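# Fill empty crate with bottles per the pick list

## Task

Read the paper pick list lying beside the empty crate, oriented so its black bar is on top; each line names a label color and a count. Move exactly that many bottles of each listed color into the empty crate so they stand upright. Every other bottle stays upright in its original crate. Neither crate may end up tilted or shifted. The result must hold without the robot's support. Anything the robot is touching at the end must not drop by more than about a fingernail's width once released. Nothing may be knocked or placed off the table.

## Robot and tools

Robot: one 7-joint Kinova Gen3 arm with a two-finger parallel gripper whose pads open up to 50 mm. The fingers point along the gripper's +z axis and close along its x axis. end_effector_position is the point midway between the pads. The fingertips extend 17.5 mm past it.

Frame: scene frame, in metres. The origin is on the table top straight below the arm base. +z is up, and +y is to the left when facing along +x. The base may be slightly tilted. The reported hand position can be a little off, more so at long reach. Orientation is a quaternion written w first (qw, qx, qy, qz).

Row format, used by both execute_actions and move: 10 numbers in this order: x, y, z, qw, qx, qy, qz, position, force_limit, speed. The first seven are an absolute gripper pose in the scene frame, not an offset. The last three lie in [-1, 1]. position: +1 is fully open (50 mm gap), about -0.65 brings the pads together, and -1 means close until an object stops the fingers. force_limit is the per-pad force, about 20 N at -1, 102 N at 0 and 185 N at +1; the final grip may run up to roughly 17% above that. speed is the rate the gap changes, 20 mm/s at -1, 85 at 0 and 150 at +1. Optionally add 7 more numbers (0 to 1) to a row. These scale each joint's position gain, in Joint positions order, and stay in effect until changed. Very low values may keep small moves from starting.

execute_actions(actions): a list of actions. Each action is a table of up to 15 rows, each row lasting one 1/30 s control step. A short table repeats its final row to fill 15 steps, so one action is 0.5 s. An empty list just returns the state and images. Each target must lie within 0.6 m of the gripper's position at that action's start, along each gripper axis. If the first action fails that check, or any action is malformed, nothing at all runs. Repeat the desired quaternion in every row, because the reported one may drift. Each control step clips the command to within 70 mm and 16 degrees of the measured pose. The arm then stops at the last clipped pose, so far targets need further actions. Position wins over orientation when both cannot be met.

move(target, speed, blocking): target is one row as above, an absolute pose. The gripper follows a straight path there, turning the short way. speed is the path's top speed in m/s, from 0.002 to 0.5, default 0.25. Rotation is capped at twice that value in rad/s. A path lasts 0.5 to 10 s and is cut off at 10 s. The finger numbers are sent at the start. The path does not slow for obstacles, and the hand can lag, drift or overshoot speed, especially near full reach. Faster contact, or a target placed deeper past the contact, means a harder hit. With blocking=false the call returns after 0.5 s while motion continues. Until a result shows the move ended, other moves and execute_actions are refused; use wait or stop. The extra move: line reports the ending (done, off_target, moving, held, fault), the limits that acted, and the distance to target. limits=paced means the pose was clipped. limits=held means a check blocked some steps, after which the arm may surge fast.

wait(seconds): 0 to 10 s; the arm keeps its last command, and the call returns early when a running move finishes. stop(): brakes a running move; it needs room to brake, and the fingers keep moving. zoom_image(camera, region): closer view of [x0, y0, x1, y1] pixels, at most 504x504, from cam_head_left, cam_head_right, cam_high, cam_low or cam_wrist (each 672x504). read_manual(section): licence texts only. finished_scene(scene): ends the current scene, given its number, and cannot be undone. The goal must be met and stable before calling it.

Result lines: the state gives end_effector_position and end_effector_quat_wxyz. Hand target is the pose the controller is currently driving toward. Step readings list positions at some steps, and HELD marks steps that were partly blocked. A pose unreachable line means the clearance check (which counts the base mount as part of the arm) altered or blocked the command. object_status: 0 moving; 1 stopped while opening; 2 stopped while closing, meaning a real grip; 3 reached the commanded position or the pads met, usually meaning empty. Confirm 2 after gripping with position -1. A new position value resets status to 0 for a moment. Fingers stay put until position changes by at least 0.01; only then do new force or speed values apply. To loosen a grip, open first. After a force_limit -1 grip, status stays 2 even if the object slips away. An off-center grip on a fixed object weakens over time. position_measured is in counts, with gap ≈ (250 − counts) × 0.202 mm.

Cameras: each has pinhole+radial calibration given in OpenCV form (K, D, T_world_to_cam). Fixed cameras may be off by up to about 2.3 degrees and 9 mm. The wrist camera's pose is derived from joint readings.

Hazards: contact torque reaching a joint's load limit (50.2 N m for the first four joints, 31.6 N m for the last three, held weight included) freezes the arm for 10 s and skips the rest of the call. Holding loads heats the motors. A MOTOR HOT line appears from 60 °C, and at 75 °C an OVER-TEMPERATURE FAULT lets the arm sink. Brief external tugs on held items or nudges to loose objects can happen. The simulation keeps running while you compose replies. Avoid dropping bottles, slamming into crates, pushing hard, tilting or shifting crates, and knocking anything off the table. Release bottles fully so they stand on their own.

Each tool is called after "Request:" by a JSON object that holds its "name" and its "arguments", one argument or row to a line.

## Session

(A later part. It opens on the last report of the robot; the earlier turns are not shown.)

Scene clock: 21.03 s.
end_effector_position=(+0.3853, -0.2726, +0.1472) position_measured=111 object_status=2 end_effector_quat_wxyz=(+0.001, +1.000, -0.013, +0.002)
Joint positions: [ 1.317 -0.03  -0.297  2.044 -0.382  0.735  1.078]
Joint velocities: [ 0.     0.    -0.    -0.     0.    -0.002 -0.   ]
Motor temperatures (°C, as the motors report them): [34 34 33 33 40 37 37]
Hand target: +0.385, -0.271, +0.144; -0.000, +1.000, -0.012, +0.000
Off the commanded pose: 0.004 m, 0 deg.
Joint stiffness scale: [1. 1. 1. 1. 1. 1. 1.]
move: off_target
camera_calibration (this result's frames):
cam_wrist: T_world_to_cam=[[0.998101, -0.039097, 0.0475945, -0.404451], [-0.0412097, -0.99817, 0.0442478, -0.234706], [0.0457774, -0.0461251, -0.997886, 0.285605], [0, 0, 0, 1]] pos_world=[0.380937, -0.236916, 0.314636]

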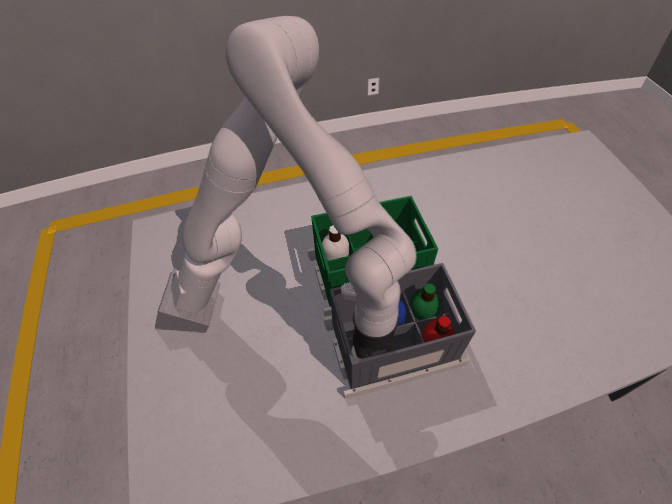

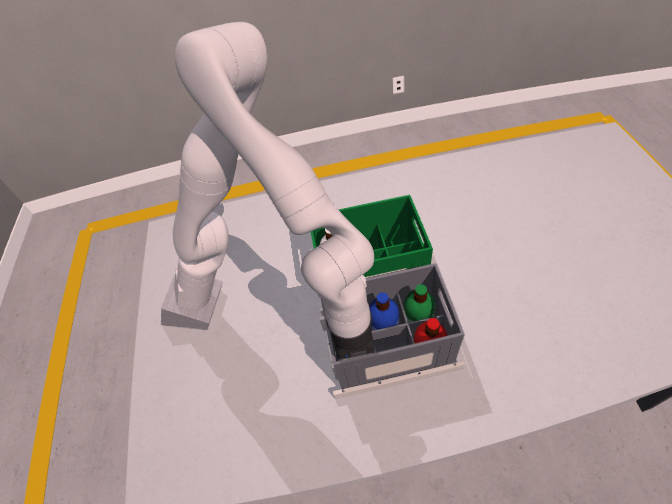

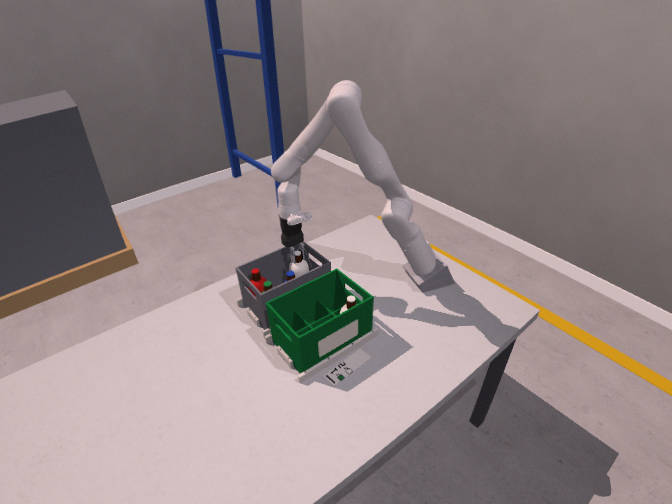

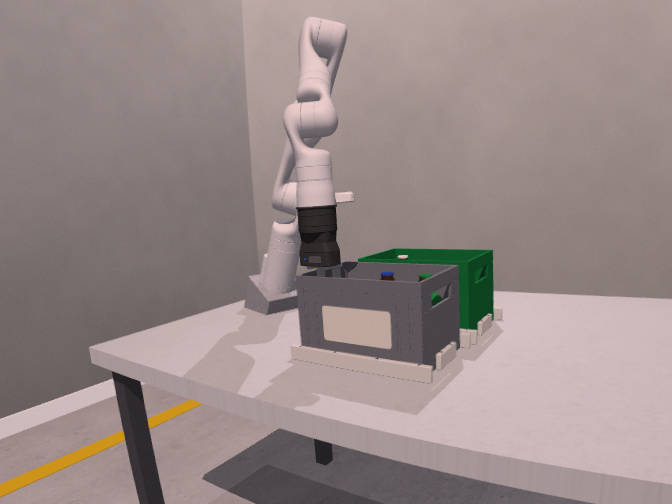

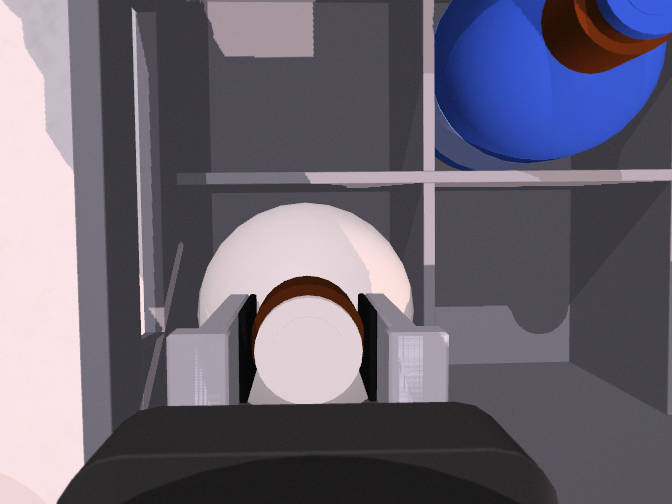

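Request:
{"name": "move", "arguments": {
  "target": [0.385, -0.272, 0.34, 0, 1, -0.012, 0, -1, 0, 0],
  "speed": 0.15
}}

Request:
{"name": "move", "arguments": {
  "target": [0.479, 0.039, 0.34, 0, 1, -0.012, 0, -1, 0, 0],
  "speed": 0.25
}}

Request:
{"name": "move", "arguments": {
  "target": [0.479, 0.039, 0.149, 0, 1, -0.012, 0, -1, 0, 0],
  "speed": 0.1
}}

Scene clock: 22.97 s.
end_effector_position=(+0.3885, -0.2708, +0.3373) position_measured=111 object_status=2 end_effector_quat_wxyz=(-0.003, +1.000, -0.014, +0.003)
Joint positions: [ 1.376 -0.253 -0.097  1.672 -0.38   1.384  1.11 ]
Joint velocities: [ 0.    -0.001 -0.    -0.002  0.001  0.001  0.001]
Motor temperatures (°C, as the motors report them): [34 34 33 33 40 37 37]
Hand target: +0.385, -0.272, +0.340; -0.000, +1.000, -0.012, +0.000
Off the commanded pose: 0.005 m, 1 deg.
Joint stiffness scale: [1. 1. 1. 1. 1. 1. 1.]
move: off_target
camera_calibration (this result's frames):
cam_wrist: T_world_to_cam=[[0.997905, -0.0417019, 0.0494636, -0.417838], [-0.0435497, -0.99837, 0.0368848, -0.237918], [0.0478448, -0.0389617, -0.998095, 0.476494], [0, 0, 0, 1]] pos_world=[0.383803, -0.23639, 0.505029]

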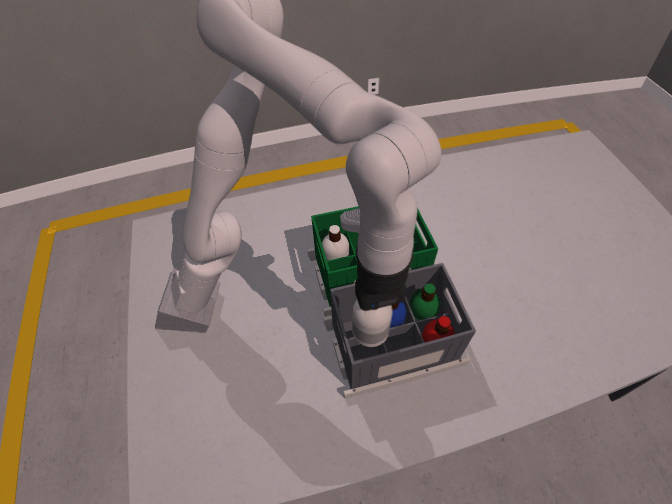

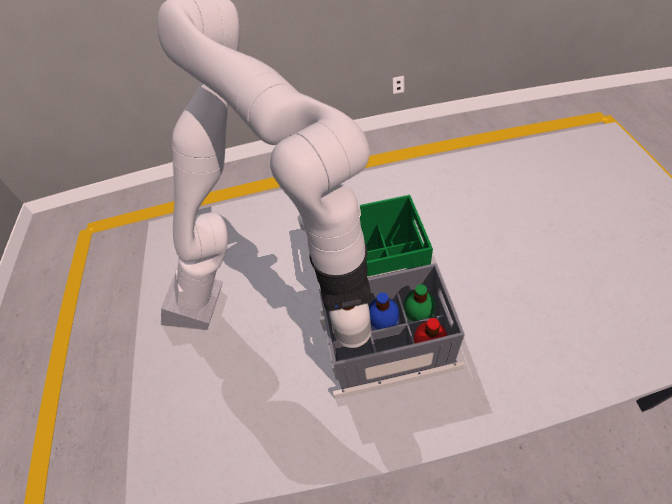

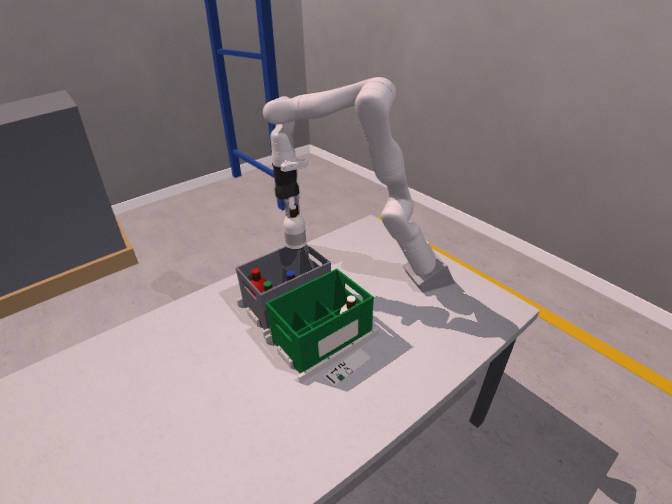

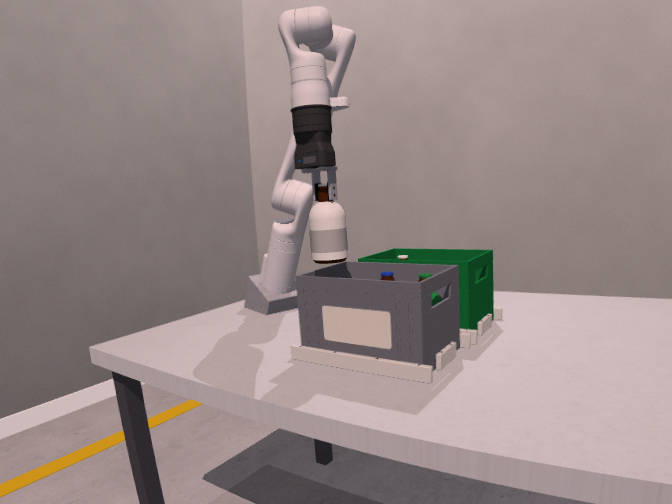

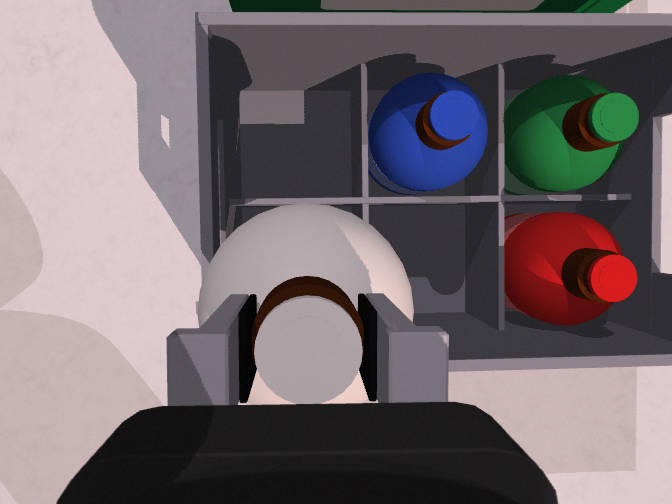

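Scene clock: 24.70 s.
end_effector_position=(+0.4775, +0.0366, +0.3399) position_measured=111 object_status=2 end_effector_quat_wxyz=(+0.000, +1.000, -0.010, +0.000)
Joint positions: [ 1.401 -0.677 -0.76   1.672 -0.527  1.47   0.394]
Joint velocities: [ 0.007 -0.005  0.001 -0.002  0.001 -0.001 -0.001]
Motor temperatures (°C, as the motors report them): [34 34 33 33 40 37 37]
Hand target: +0.477, +0.038, +0.340; +0.001, +1.000, -0.012, -0.002
Off the commanded pose: 0.003 m, 0 deg.
Joint stiffness scale: [1. 1. 1. 1. 1. 1. 1.]
move: done
camera_calibration (this result's frames):
cam_wrist: T_world_to_cam=[[0.998442, -0.0340052, 0.0442466, -0.492711], [-0.0359132, -0.998427, 0.0430665, 0.0670708], [0.0427125, -0.0445884, -0.998092, 0.4894], [0, 0, 0, 1]] pos_world=[0.473449, 0.0720321, 0.507378]

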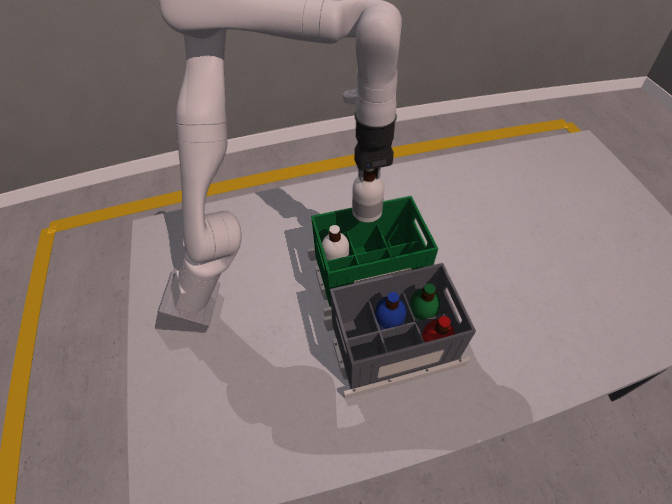

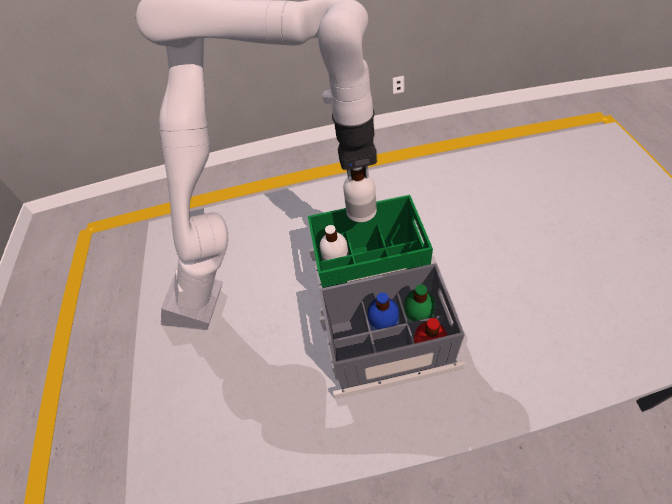

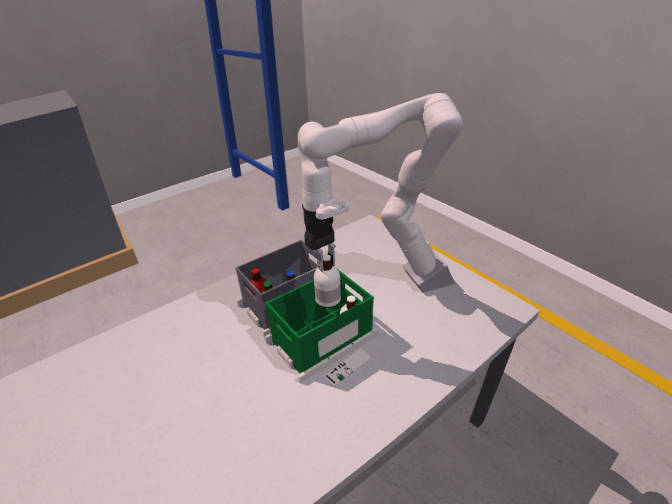

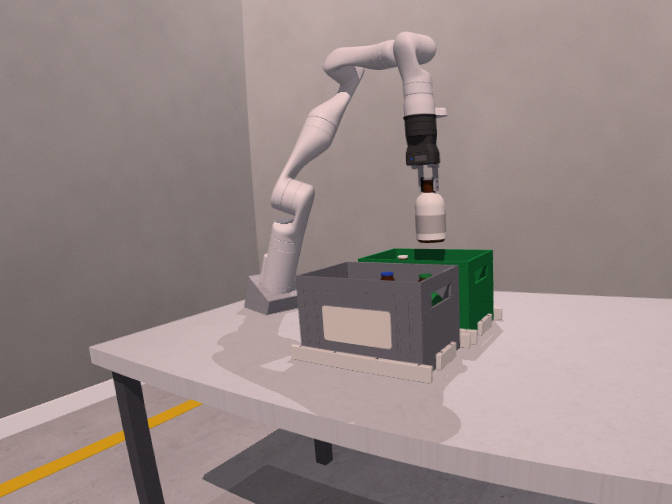

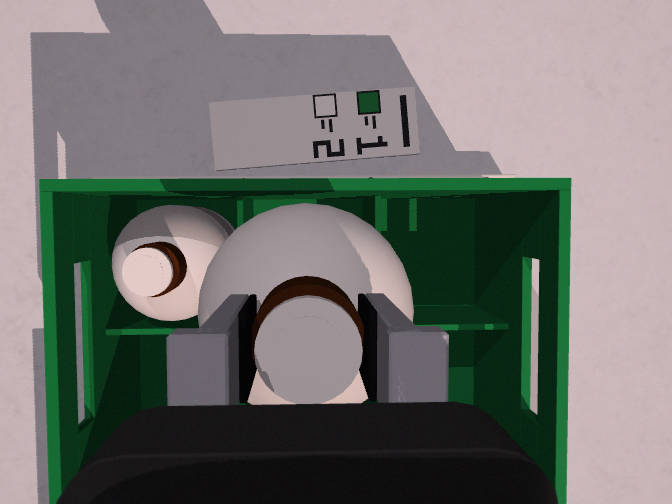

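Scene clock: 27.10 s.
end_effector_position=(+0.4789, +0.0392, +0.1508) position_measured=111 object_status=2 end_effector_quat_wxyz=(+0.001, +1.000, -0.012, +0.000)
Joint positions: [ 1.66  -0.574 -1.296  2.034 -0.622  0.841  0.419]
Joint velocities: [ 0.007  0.005 -0.002 -0.001 -0.     0.     0.   ]
Motor temperatures (°C, as the motors report them): [34 34 33 33 40 37 37]
Hand target: +0.478, +0.039, +0.149; +0.000, +1.000, -0.012, -0.000
Off the commanded pose: 0.002 m, 0 deg.
Joint stiffness scale: [1. 1. 1. 1. 1. 1. 1.]
move: done
camera_calibration (this result's frames):
cam_wrist: T_world_to_cam=[[0.99832, -0.0370073, 0.044589, -0.48562], [-0.039013, -0.998226, 0.0449857, 0.0790779], [0.0428451, -0.0466497, -0.997992, 0.300755], [0, 0, 0, 1]] pos_world=[0.475004, 0.0749962, 0.318247]

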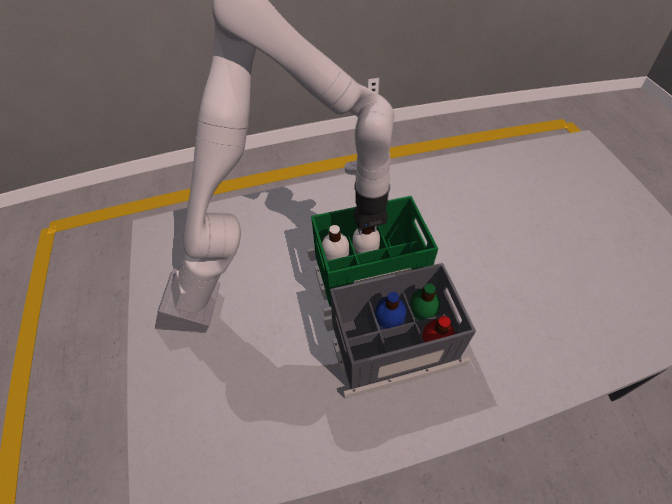

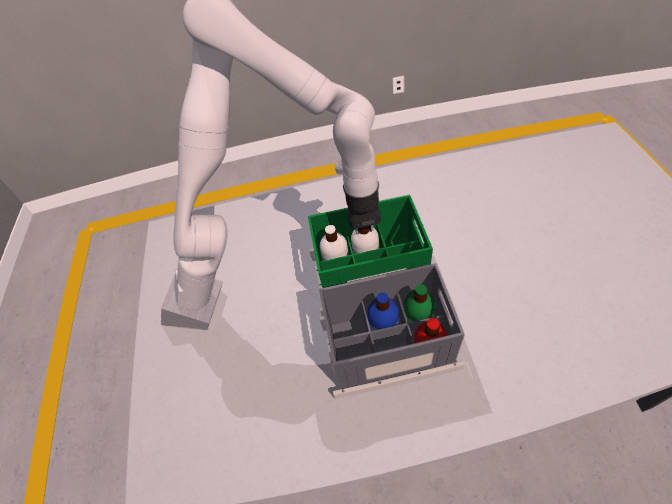

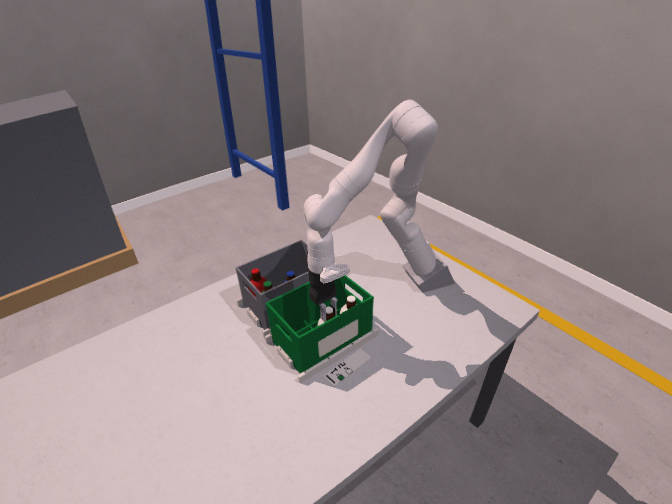

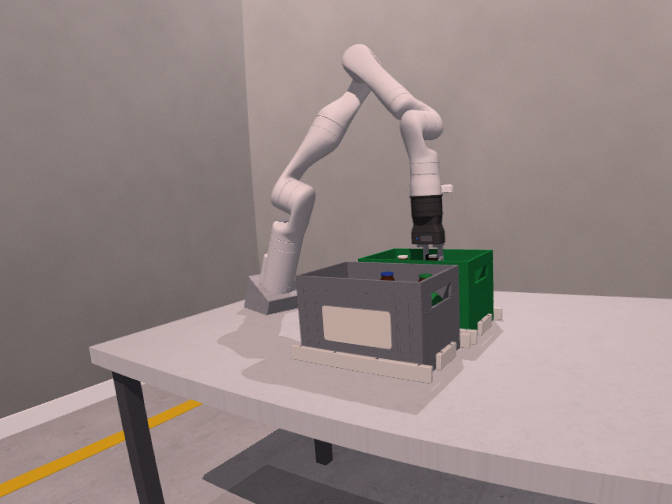

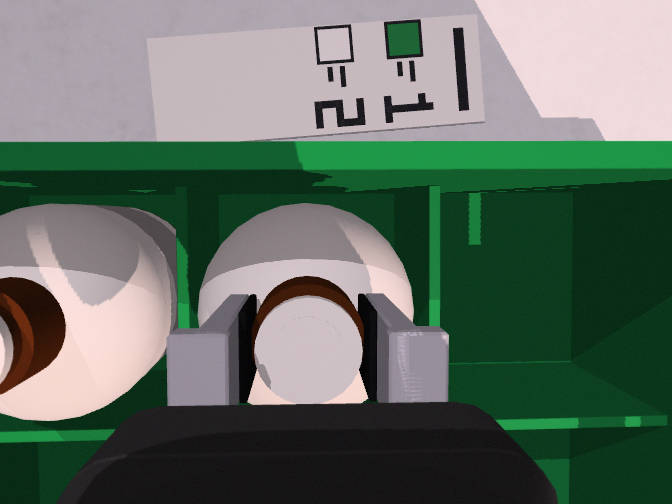

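Well centred. Release and go to the green one.

Request:
{"name": "move", "arguments": {
  "target": [0.479, 0.039, 0.146, 0, 1, -0.012, 0, 1, 0, 0],
  "speed": 0.05
}}

Request:
{"name": "move", "arguments": {
  "target": [0.479, 0.039, 0.26, 0, 1, -0.012, 0, 1, 0, 0],
  "speed": 0.2
}}

Request:
{"name": "move", "arguments": {
  "target": [0.561, -0.188, 0.25, 0, 1, -0.012, 0, 1, 0, 0],
  "speed": 0.3
}}

Scene clock: 27.97 s.
end_effector_position=(+0.4796, +0.0391, +0.1475) position_measured=3 object_status=3 end_effector_quat_wxyz=(+0.001, +1.000, -0.012, +0.000)
Joint positions: [ 1.671 -0.569 -1.313  2.036 -0.622  0.829  0.419]
Joint velocities: [ 0.003  0.005 -0.002 -0.    -0.    -0.002  0.002]
Motor temperatures (°C, as the motors report them): [34 34 33 33 40 37 37]
Hand target: +0.479, +0.039, +0.146; +0.000, +1.000, -0.012, -0.000
Off the commanded pose: 0.002 m, 0 deg.
Joint stiffness scale: [1. 1. 1. 1. 1. 1. 1.]
move: done
camera_calibration (this result's frames):
cam_wrist: T_world_to_cam=[[0.998347, -0.0364018, 0.0444846, -0.486108], [-0.0383852, -0.998268, 0.0445751, 0.0788274], [0.042785, -0.046209, -0.998015, 0.297424], [0, 0, 0, 1]] pos_world=[0.475605, 0.0747393, 0.314944]

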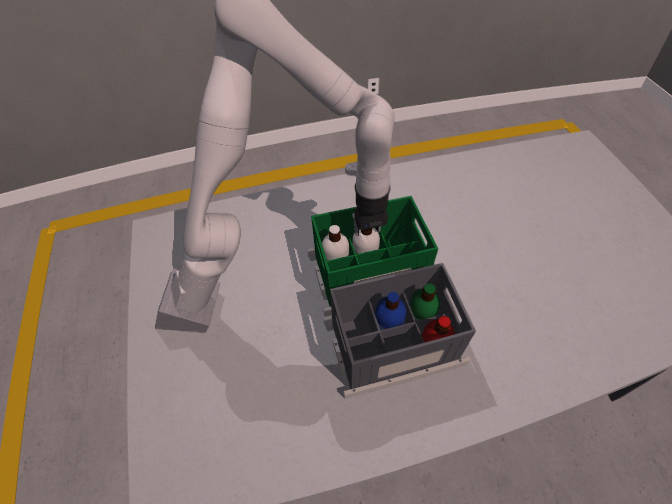

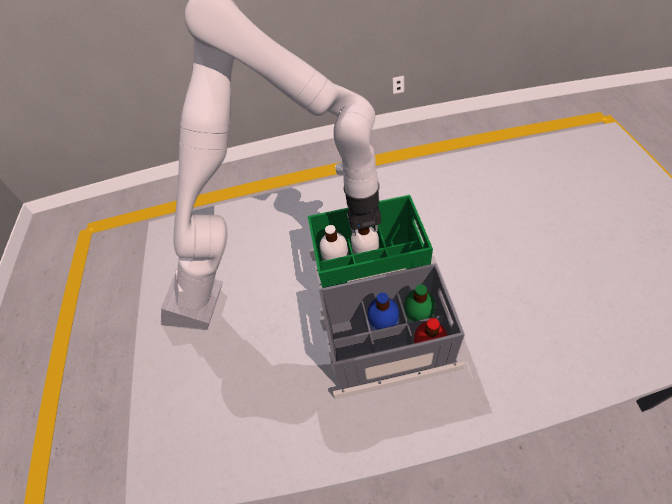

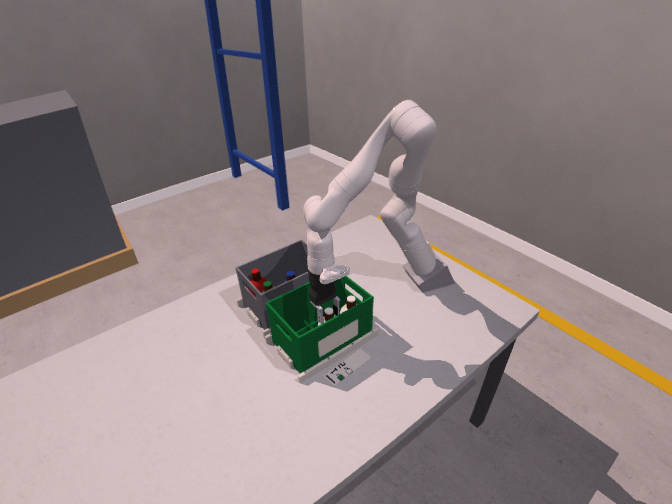

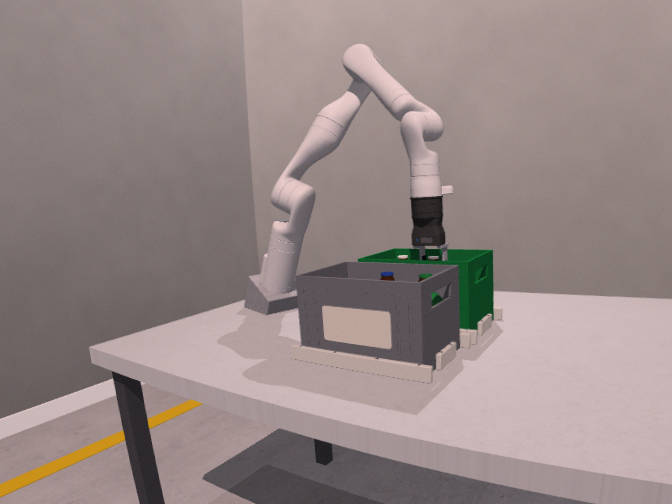

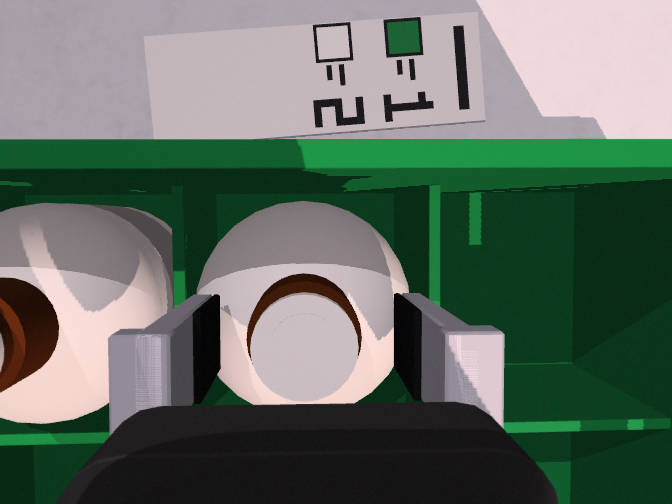

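Scene clock: 29.07 s.
end_effector_position=(+0.4794, +0.0390, +0.2578) position_measured=3 object_status=3 end_effector_quat_wxyz=(-0.001, +1.000, -0.013, -0.000)
Joint positions: [ 1.454 -0.645 -0.943  1.855 -0.554  1.205  0.388]
Joint velocities: [-0.003 -0.006  0.    -0.001  0.001  0.003  0.   ]
Motor temperatures (°C, as the motors report them): [34 34 33 33 40 37 37]
Hand target: +0.479, +0.039, +0.260; -0.000, +1.000, -0.012, +0.000
Off the commanded pose: 0.002 m, 0 deg.
Joint stiffness scale: [1. 1. 1. 1. 1. 1. 1.]
move: done
camera_calibration (this result's frames):
cam_wrist: T_world_to_cam=[[0.998305, -0.0389761, 0.0432195, -0.490442], [-0.0406973, -0.998383, 0.0396884, 0.0762676], [0.0416027, -0.04138, -0.998277, 0.407944], [0, 0, 0, 1]] pos_world=[0.475743, 0.0739096, 0.425411]

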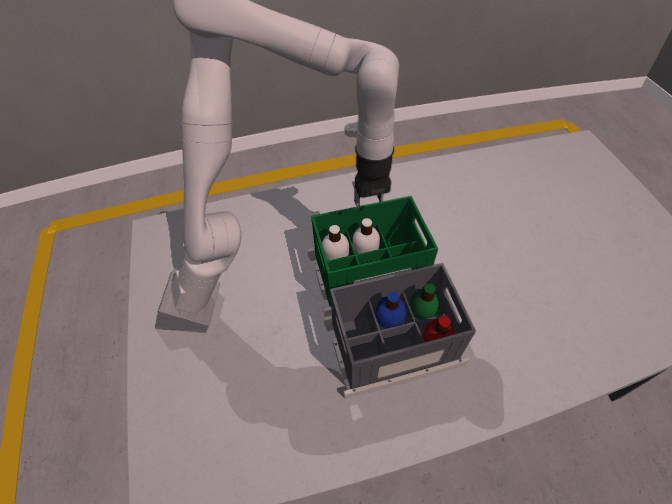

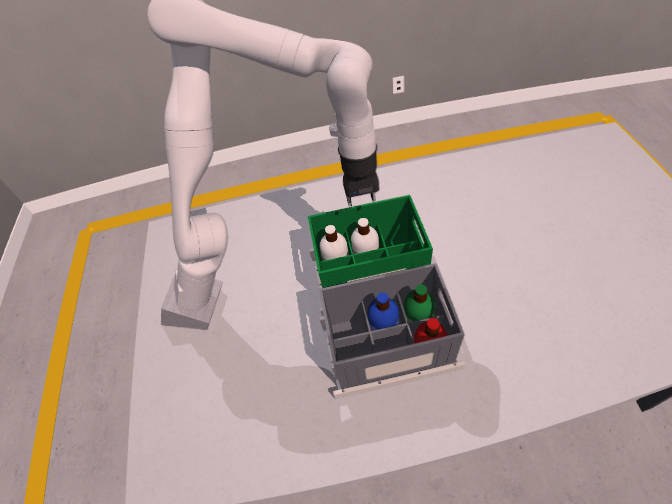

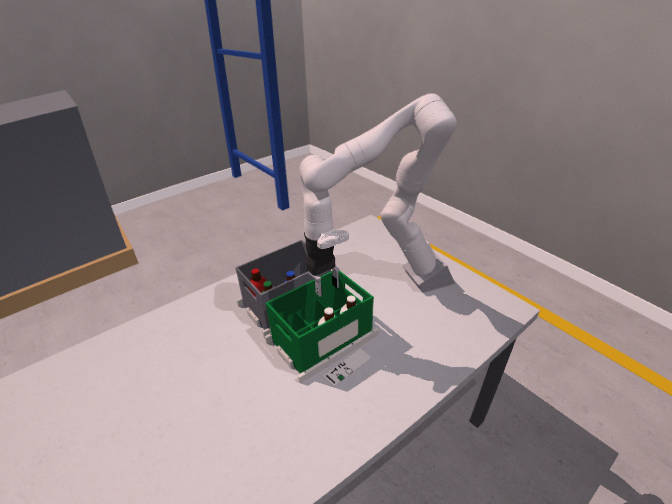

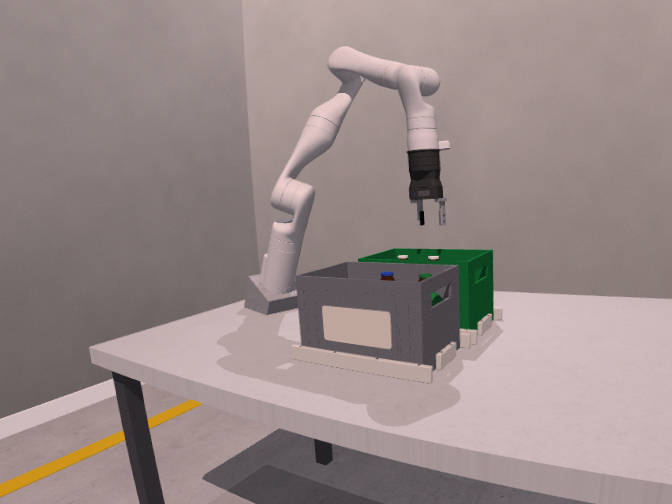

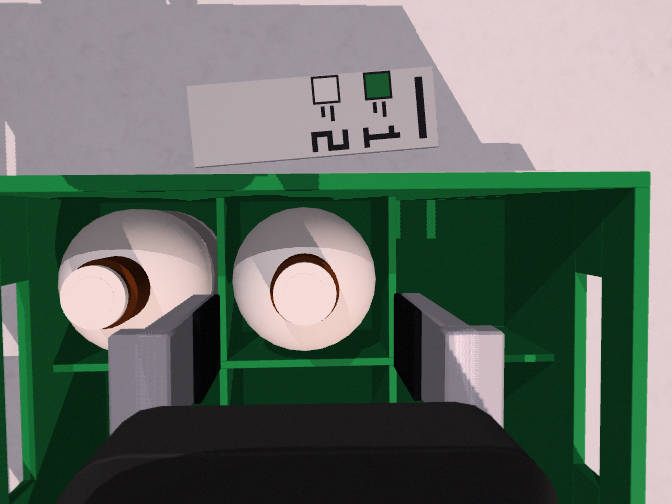

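Scene clock: 30.67 s.
end_effector_position=(+0.5619, -0.1874, +0.2496) position_measured=3 object_status=3 end_effector_quat_wxyz=(-0.000, +1.000, -0.011, +0.002)
Joint positions: [ 1.773 -0.052 -1.211  1.525 -0.093  1.148  0.397]
Joint velocities: [-0.001  0.01   0.    -0.003  0.004  0.001 -0.003]
Motor temperatures (°C, as the motors report them): [34 34 33 33 40 37 37]
Hand target: +0.562, -0.187, +0.250; -0.001, +1.000, -0.011, +0.001
Off the commanded pose: 0.001 m, 0 deg.
Joint stiffness scale: [1. 1. 1. 1. 1. 1. 1.]
move: done
camera_calibration (this result's frames):
cam_wrist: T_world_to_cam=[[0.998223, -0.0347644, 0.0483898, -0.581694], [-0.036816, -0.998432, 0.0421737, -0.14894], [0.0468478, -0.0438803, -0.997938, 0.383485], [0, 0, 0, 1]] pos_world=[0.557212, -0.152101, 0.417124]

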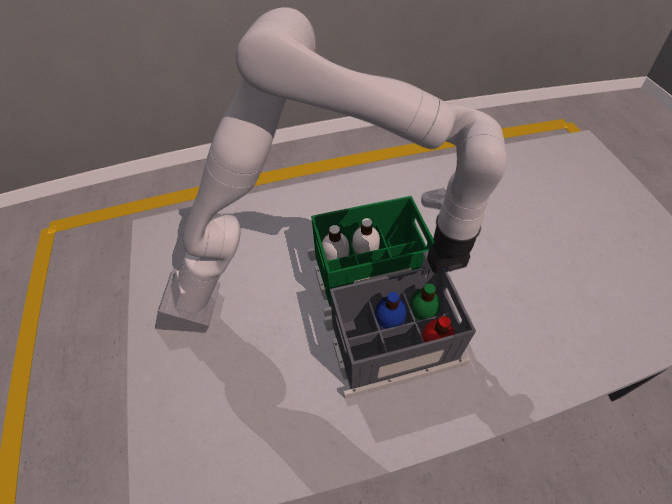

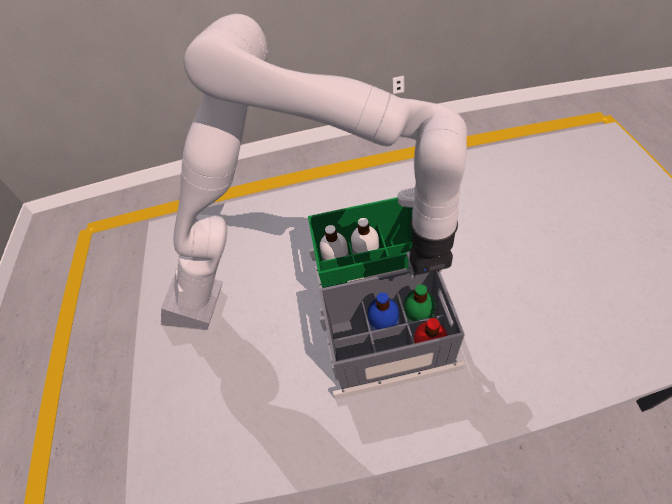

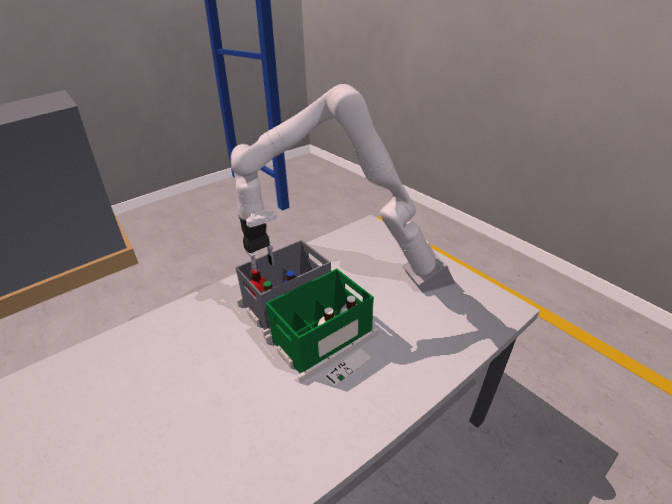

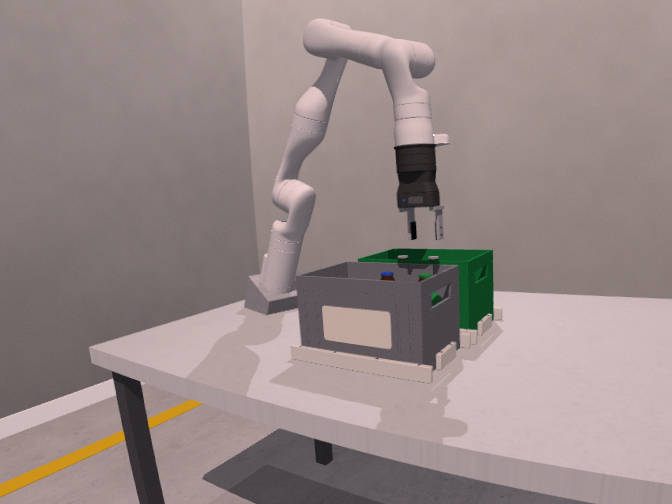

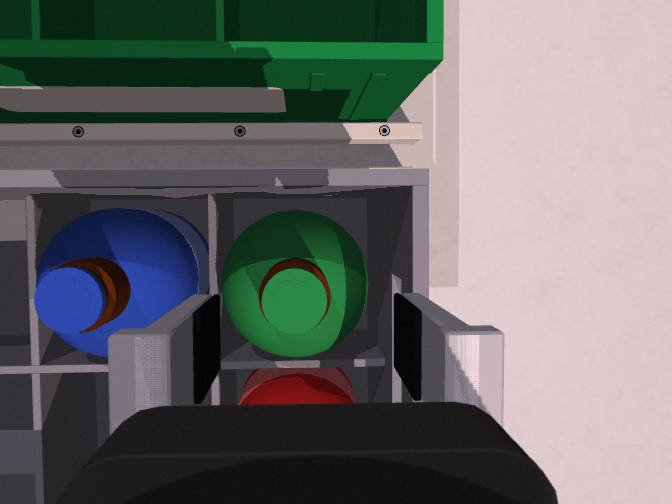

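Request:
{"name": "move", "arguments": {
  "target": [0.5575, -0.187, 0.145, 0, 1, -0.012, 0, 1, 0, 0],
  "speed": 0.1
}}

Request:
{"name": "move", "arguments": {
  "target": [0.5575, -0.187, 0.145, 0, 1, -0.012, 0, -1, 0, 0],
  "speed": 0.05
}}

Scene clock: 32.43 s.
end_effector_position=(+0.5578, -0.1856, +0.1472) position_measured=3 object_status=3 end_effector_quat_wxyz=(-0.001, +1.000, -0.010, +0.000)
Joint positions: [ 1.514  0.227 -1.264  1.693  0.37   0.918 -0.015]
Joint velocities: [-0.009  0.003  0.006 -0.001 -0.001 -0.001  0.001]
Motor temperatures (°C, as the motors report them): [34 34 33 33 40 37 37]
Hand target: +0.557, -0.187, +0.145; +0.000, +1.000, -0.012, +0.000
Off the commanded pose: 0.003 m, 0 deg.
Joint stiffness scale: [1. 1. 1. 1. 1. 1. 1.]
move: done
camera_calibration (this result's frames):
cam_wrist: T_world_to_cam=[[0.998475, -0.0324851, 0.04464, -0.571716], [-0.0343269, -0.998564, 0.0411296, -0.144245], [0.0432398, -0.0425993, -0.998156, 0.283841], [0, 0, 0, 1]] pos_world=[0.553619, -0.150518, 0.314772]

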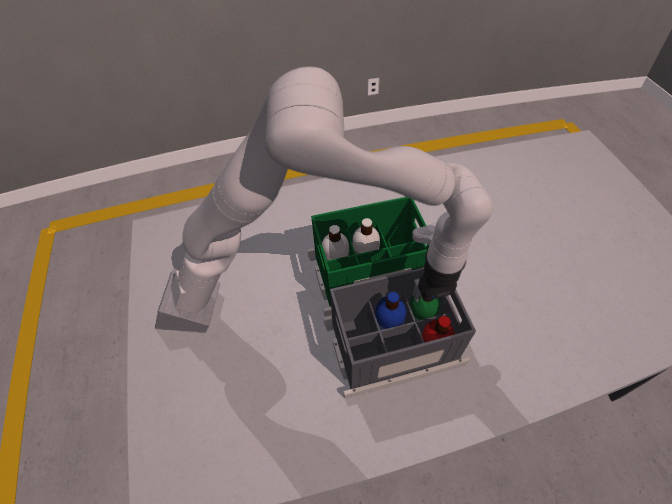

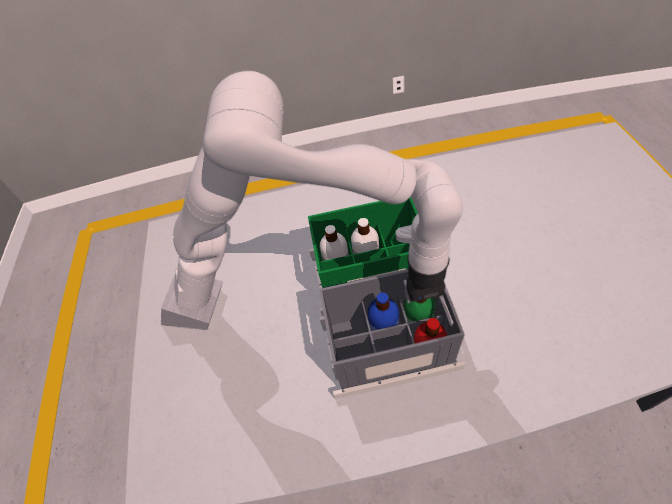

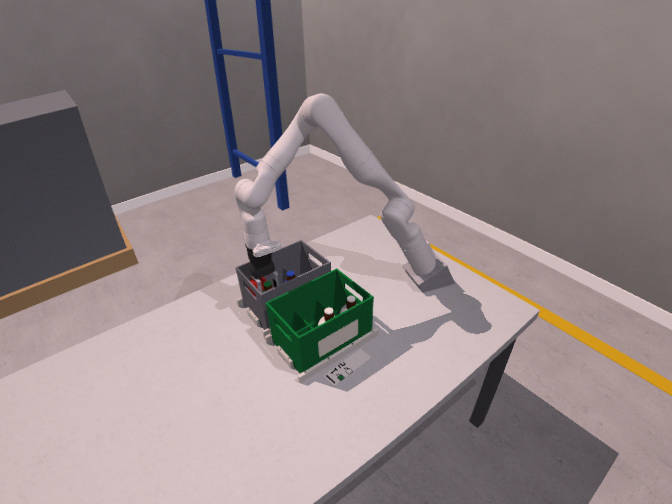

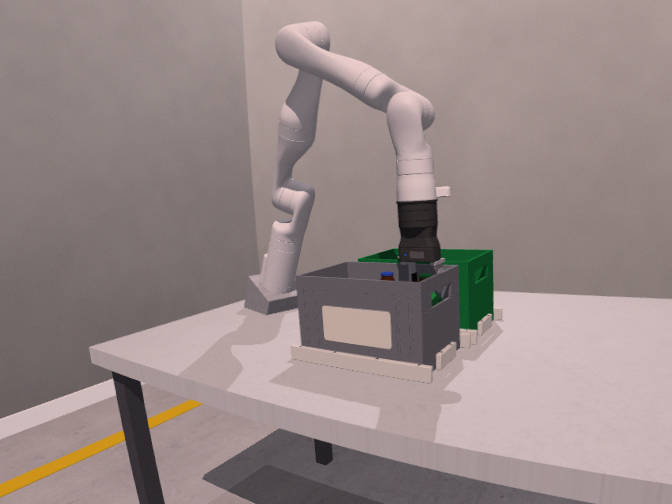

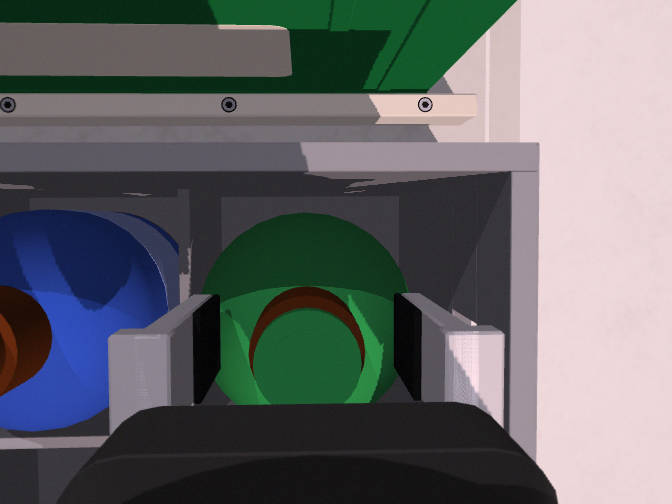

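Scene clock: 33.13 s.
end_effector_position=(+0.5578, -0.1854, +0.1469) position_measured=110 object_status=2 end_effector_quat_wxyz=(-0.001, +1.000, -0.009, +0.000)
Joint positions: [ 1.512  0.227 -1.262  1.693  0.37   0.918 -0.015]
Joint velocities: [-0.001 -0.001  0.001 -0.001  0.001  0.001 -0.   ]
Motor temperatures (°C, as the motors report them): [34 34 33 33 40 37 37]
Hand target: +0.557, -0.187, +0.145; -0.000, +1.000, -0.012, +0.000
Off the commanded pose: 0.003 m, 0 deg.
Joint stiffness scale: [1. 1. 1. 1. 1. 1. 1.]
move: done
camera_calibration (this result's frames):
cam_wrist: T_world_to_cam=[[0.998505, -0.0321531, 0.0442003, -0.571585], [-0.0339698, -0.998582, 0.0409859, -0.144231], [0.0428198, -0.0424261, -0.998182, 0.283863], [0, 0, 0, 1]] pos_world=[0.553676, -0.150362, 0.314522]

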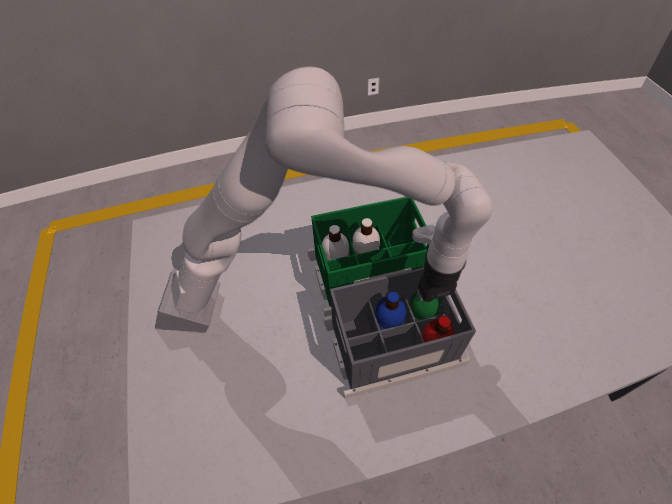

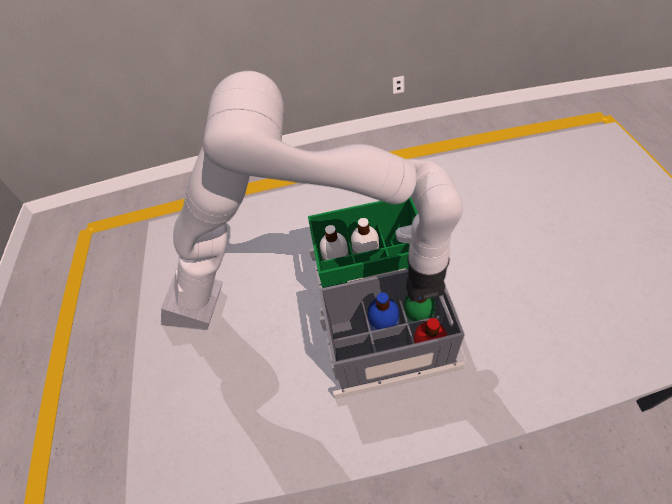

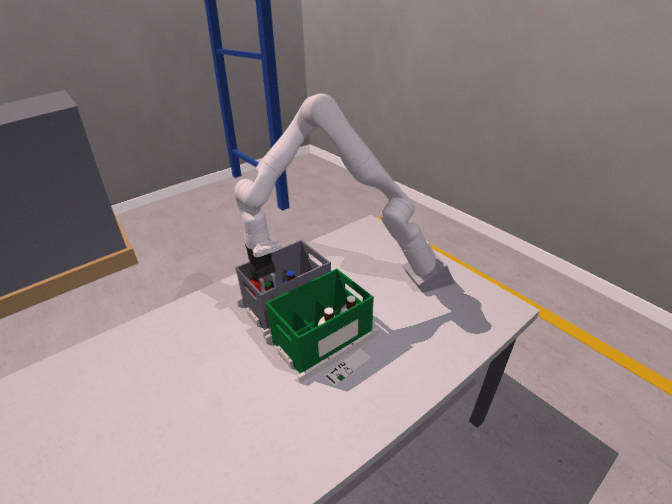

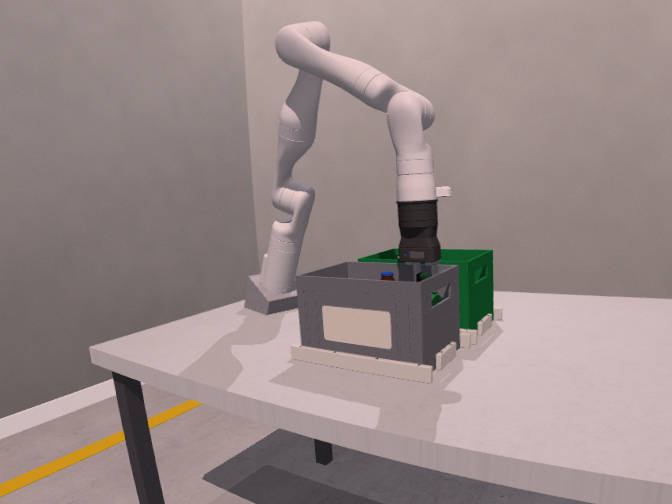

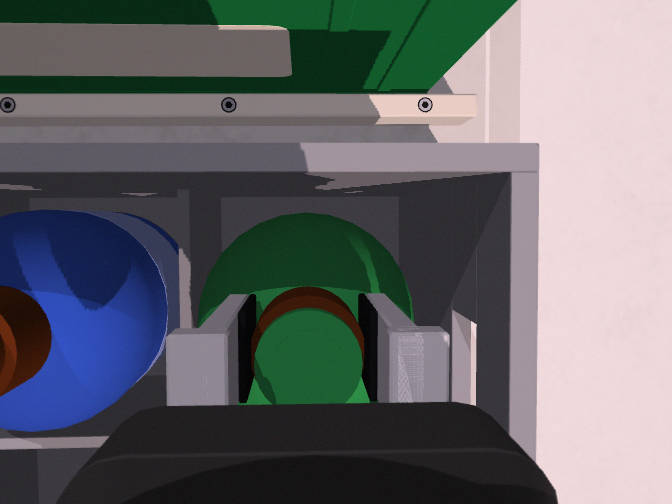

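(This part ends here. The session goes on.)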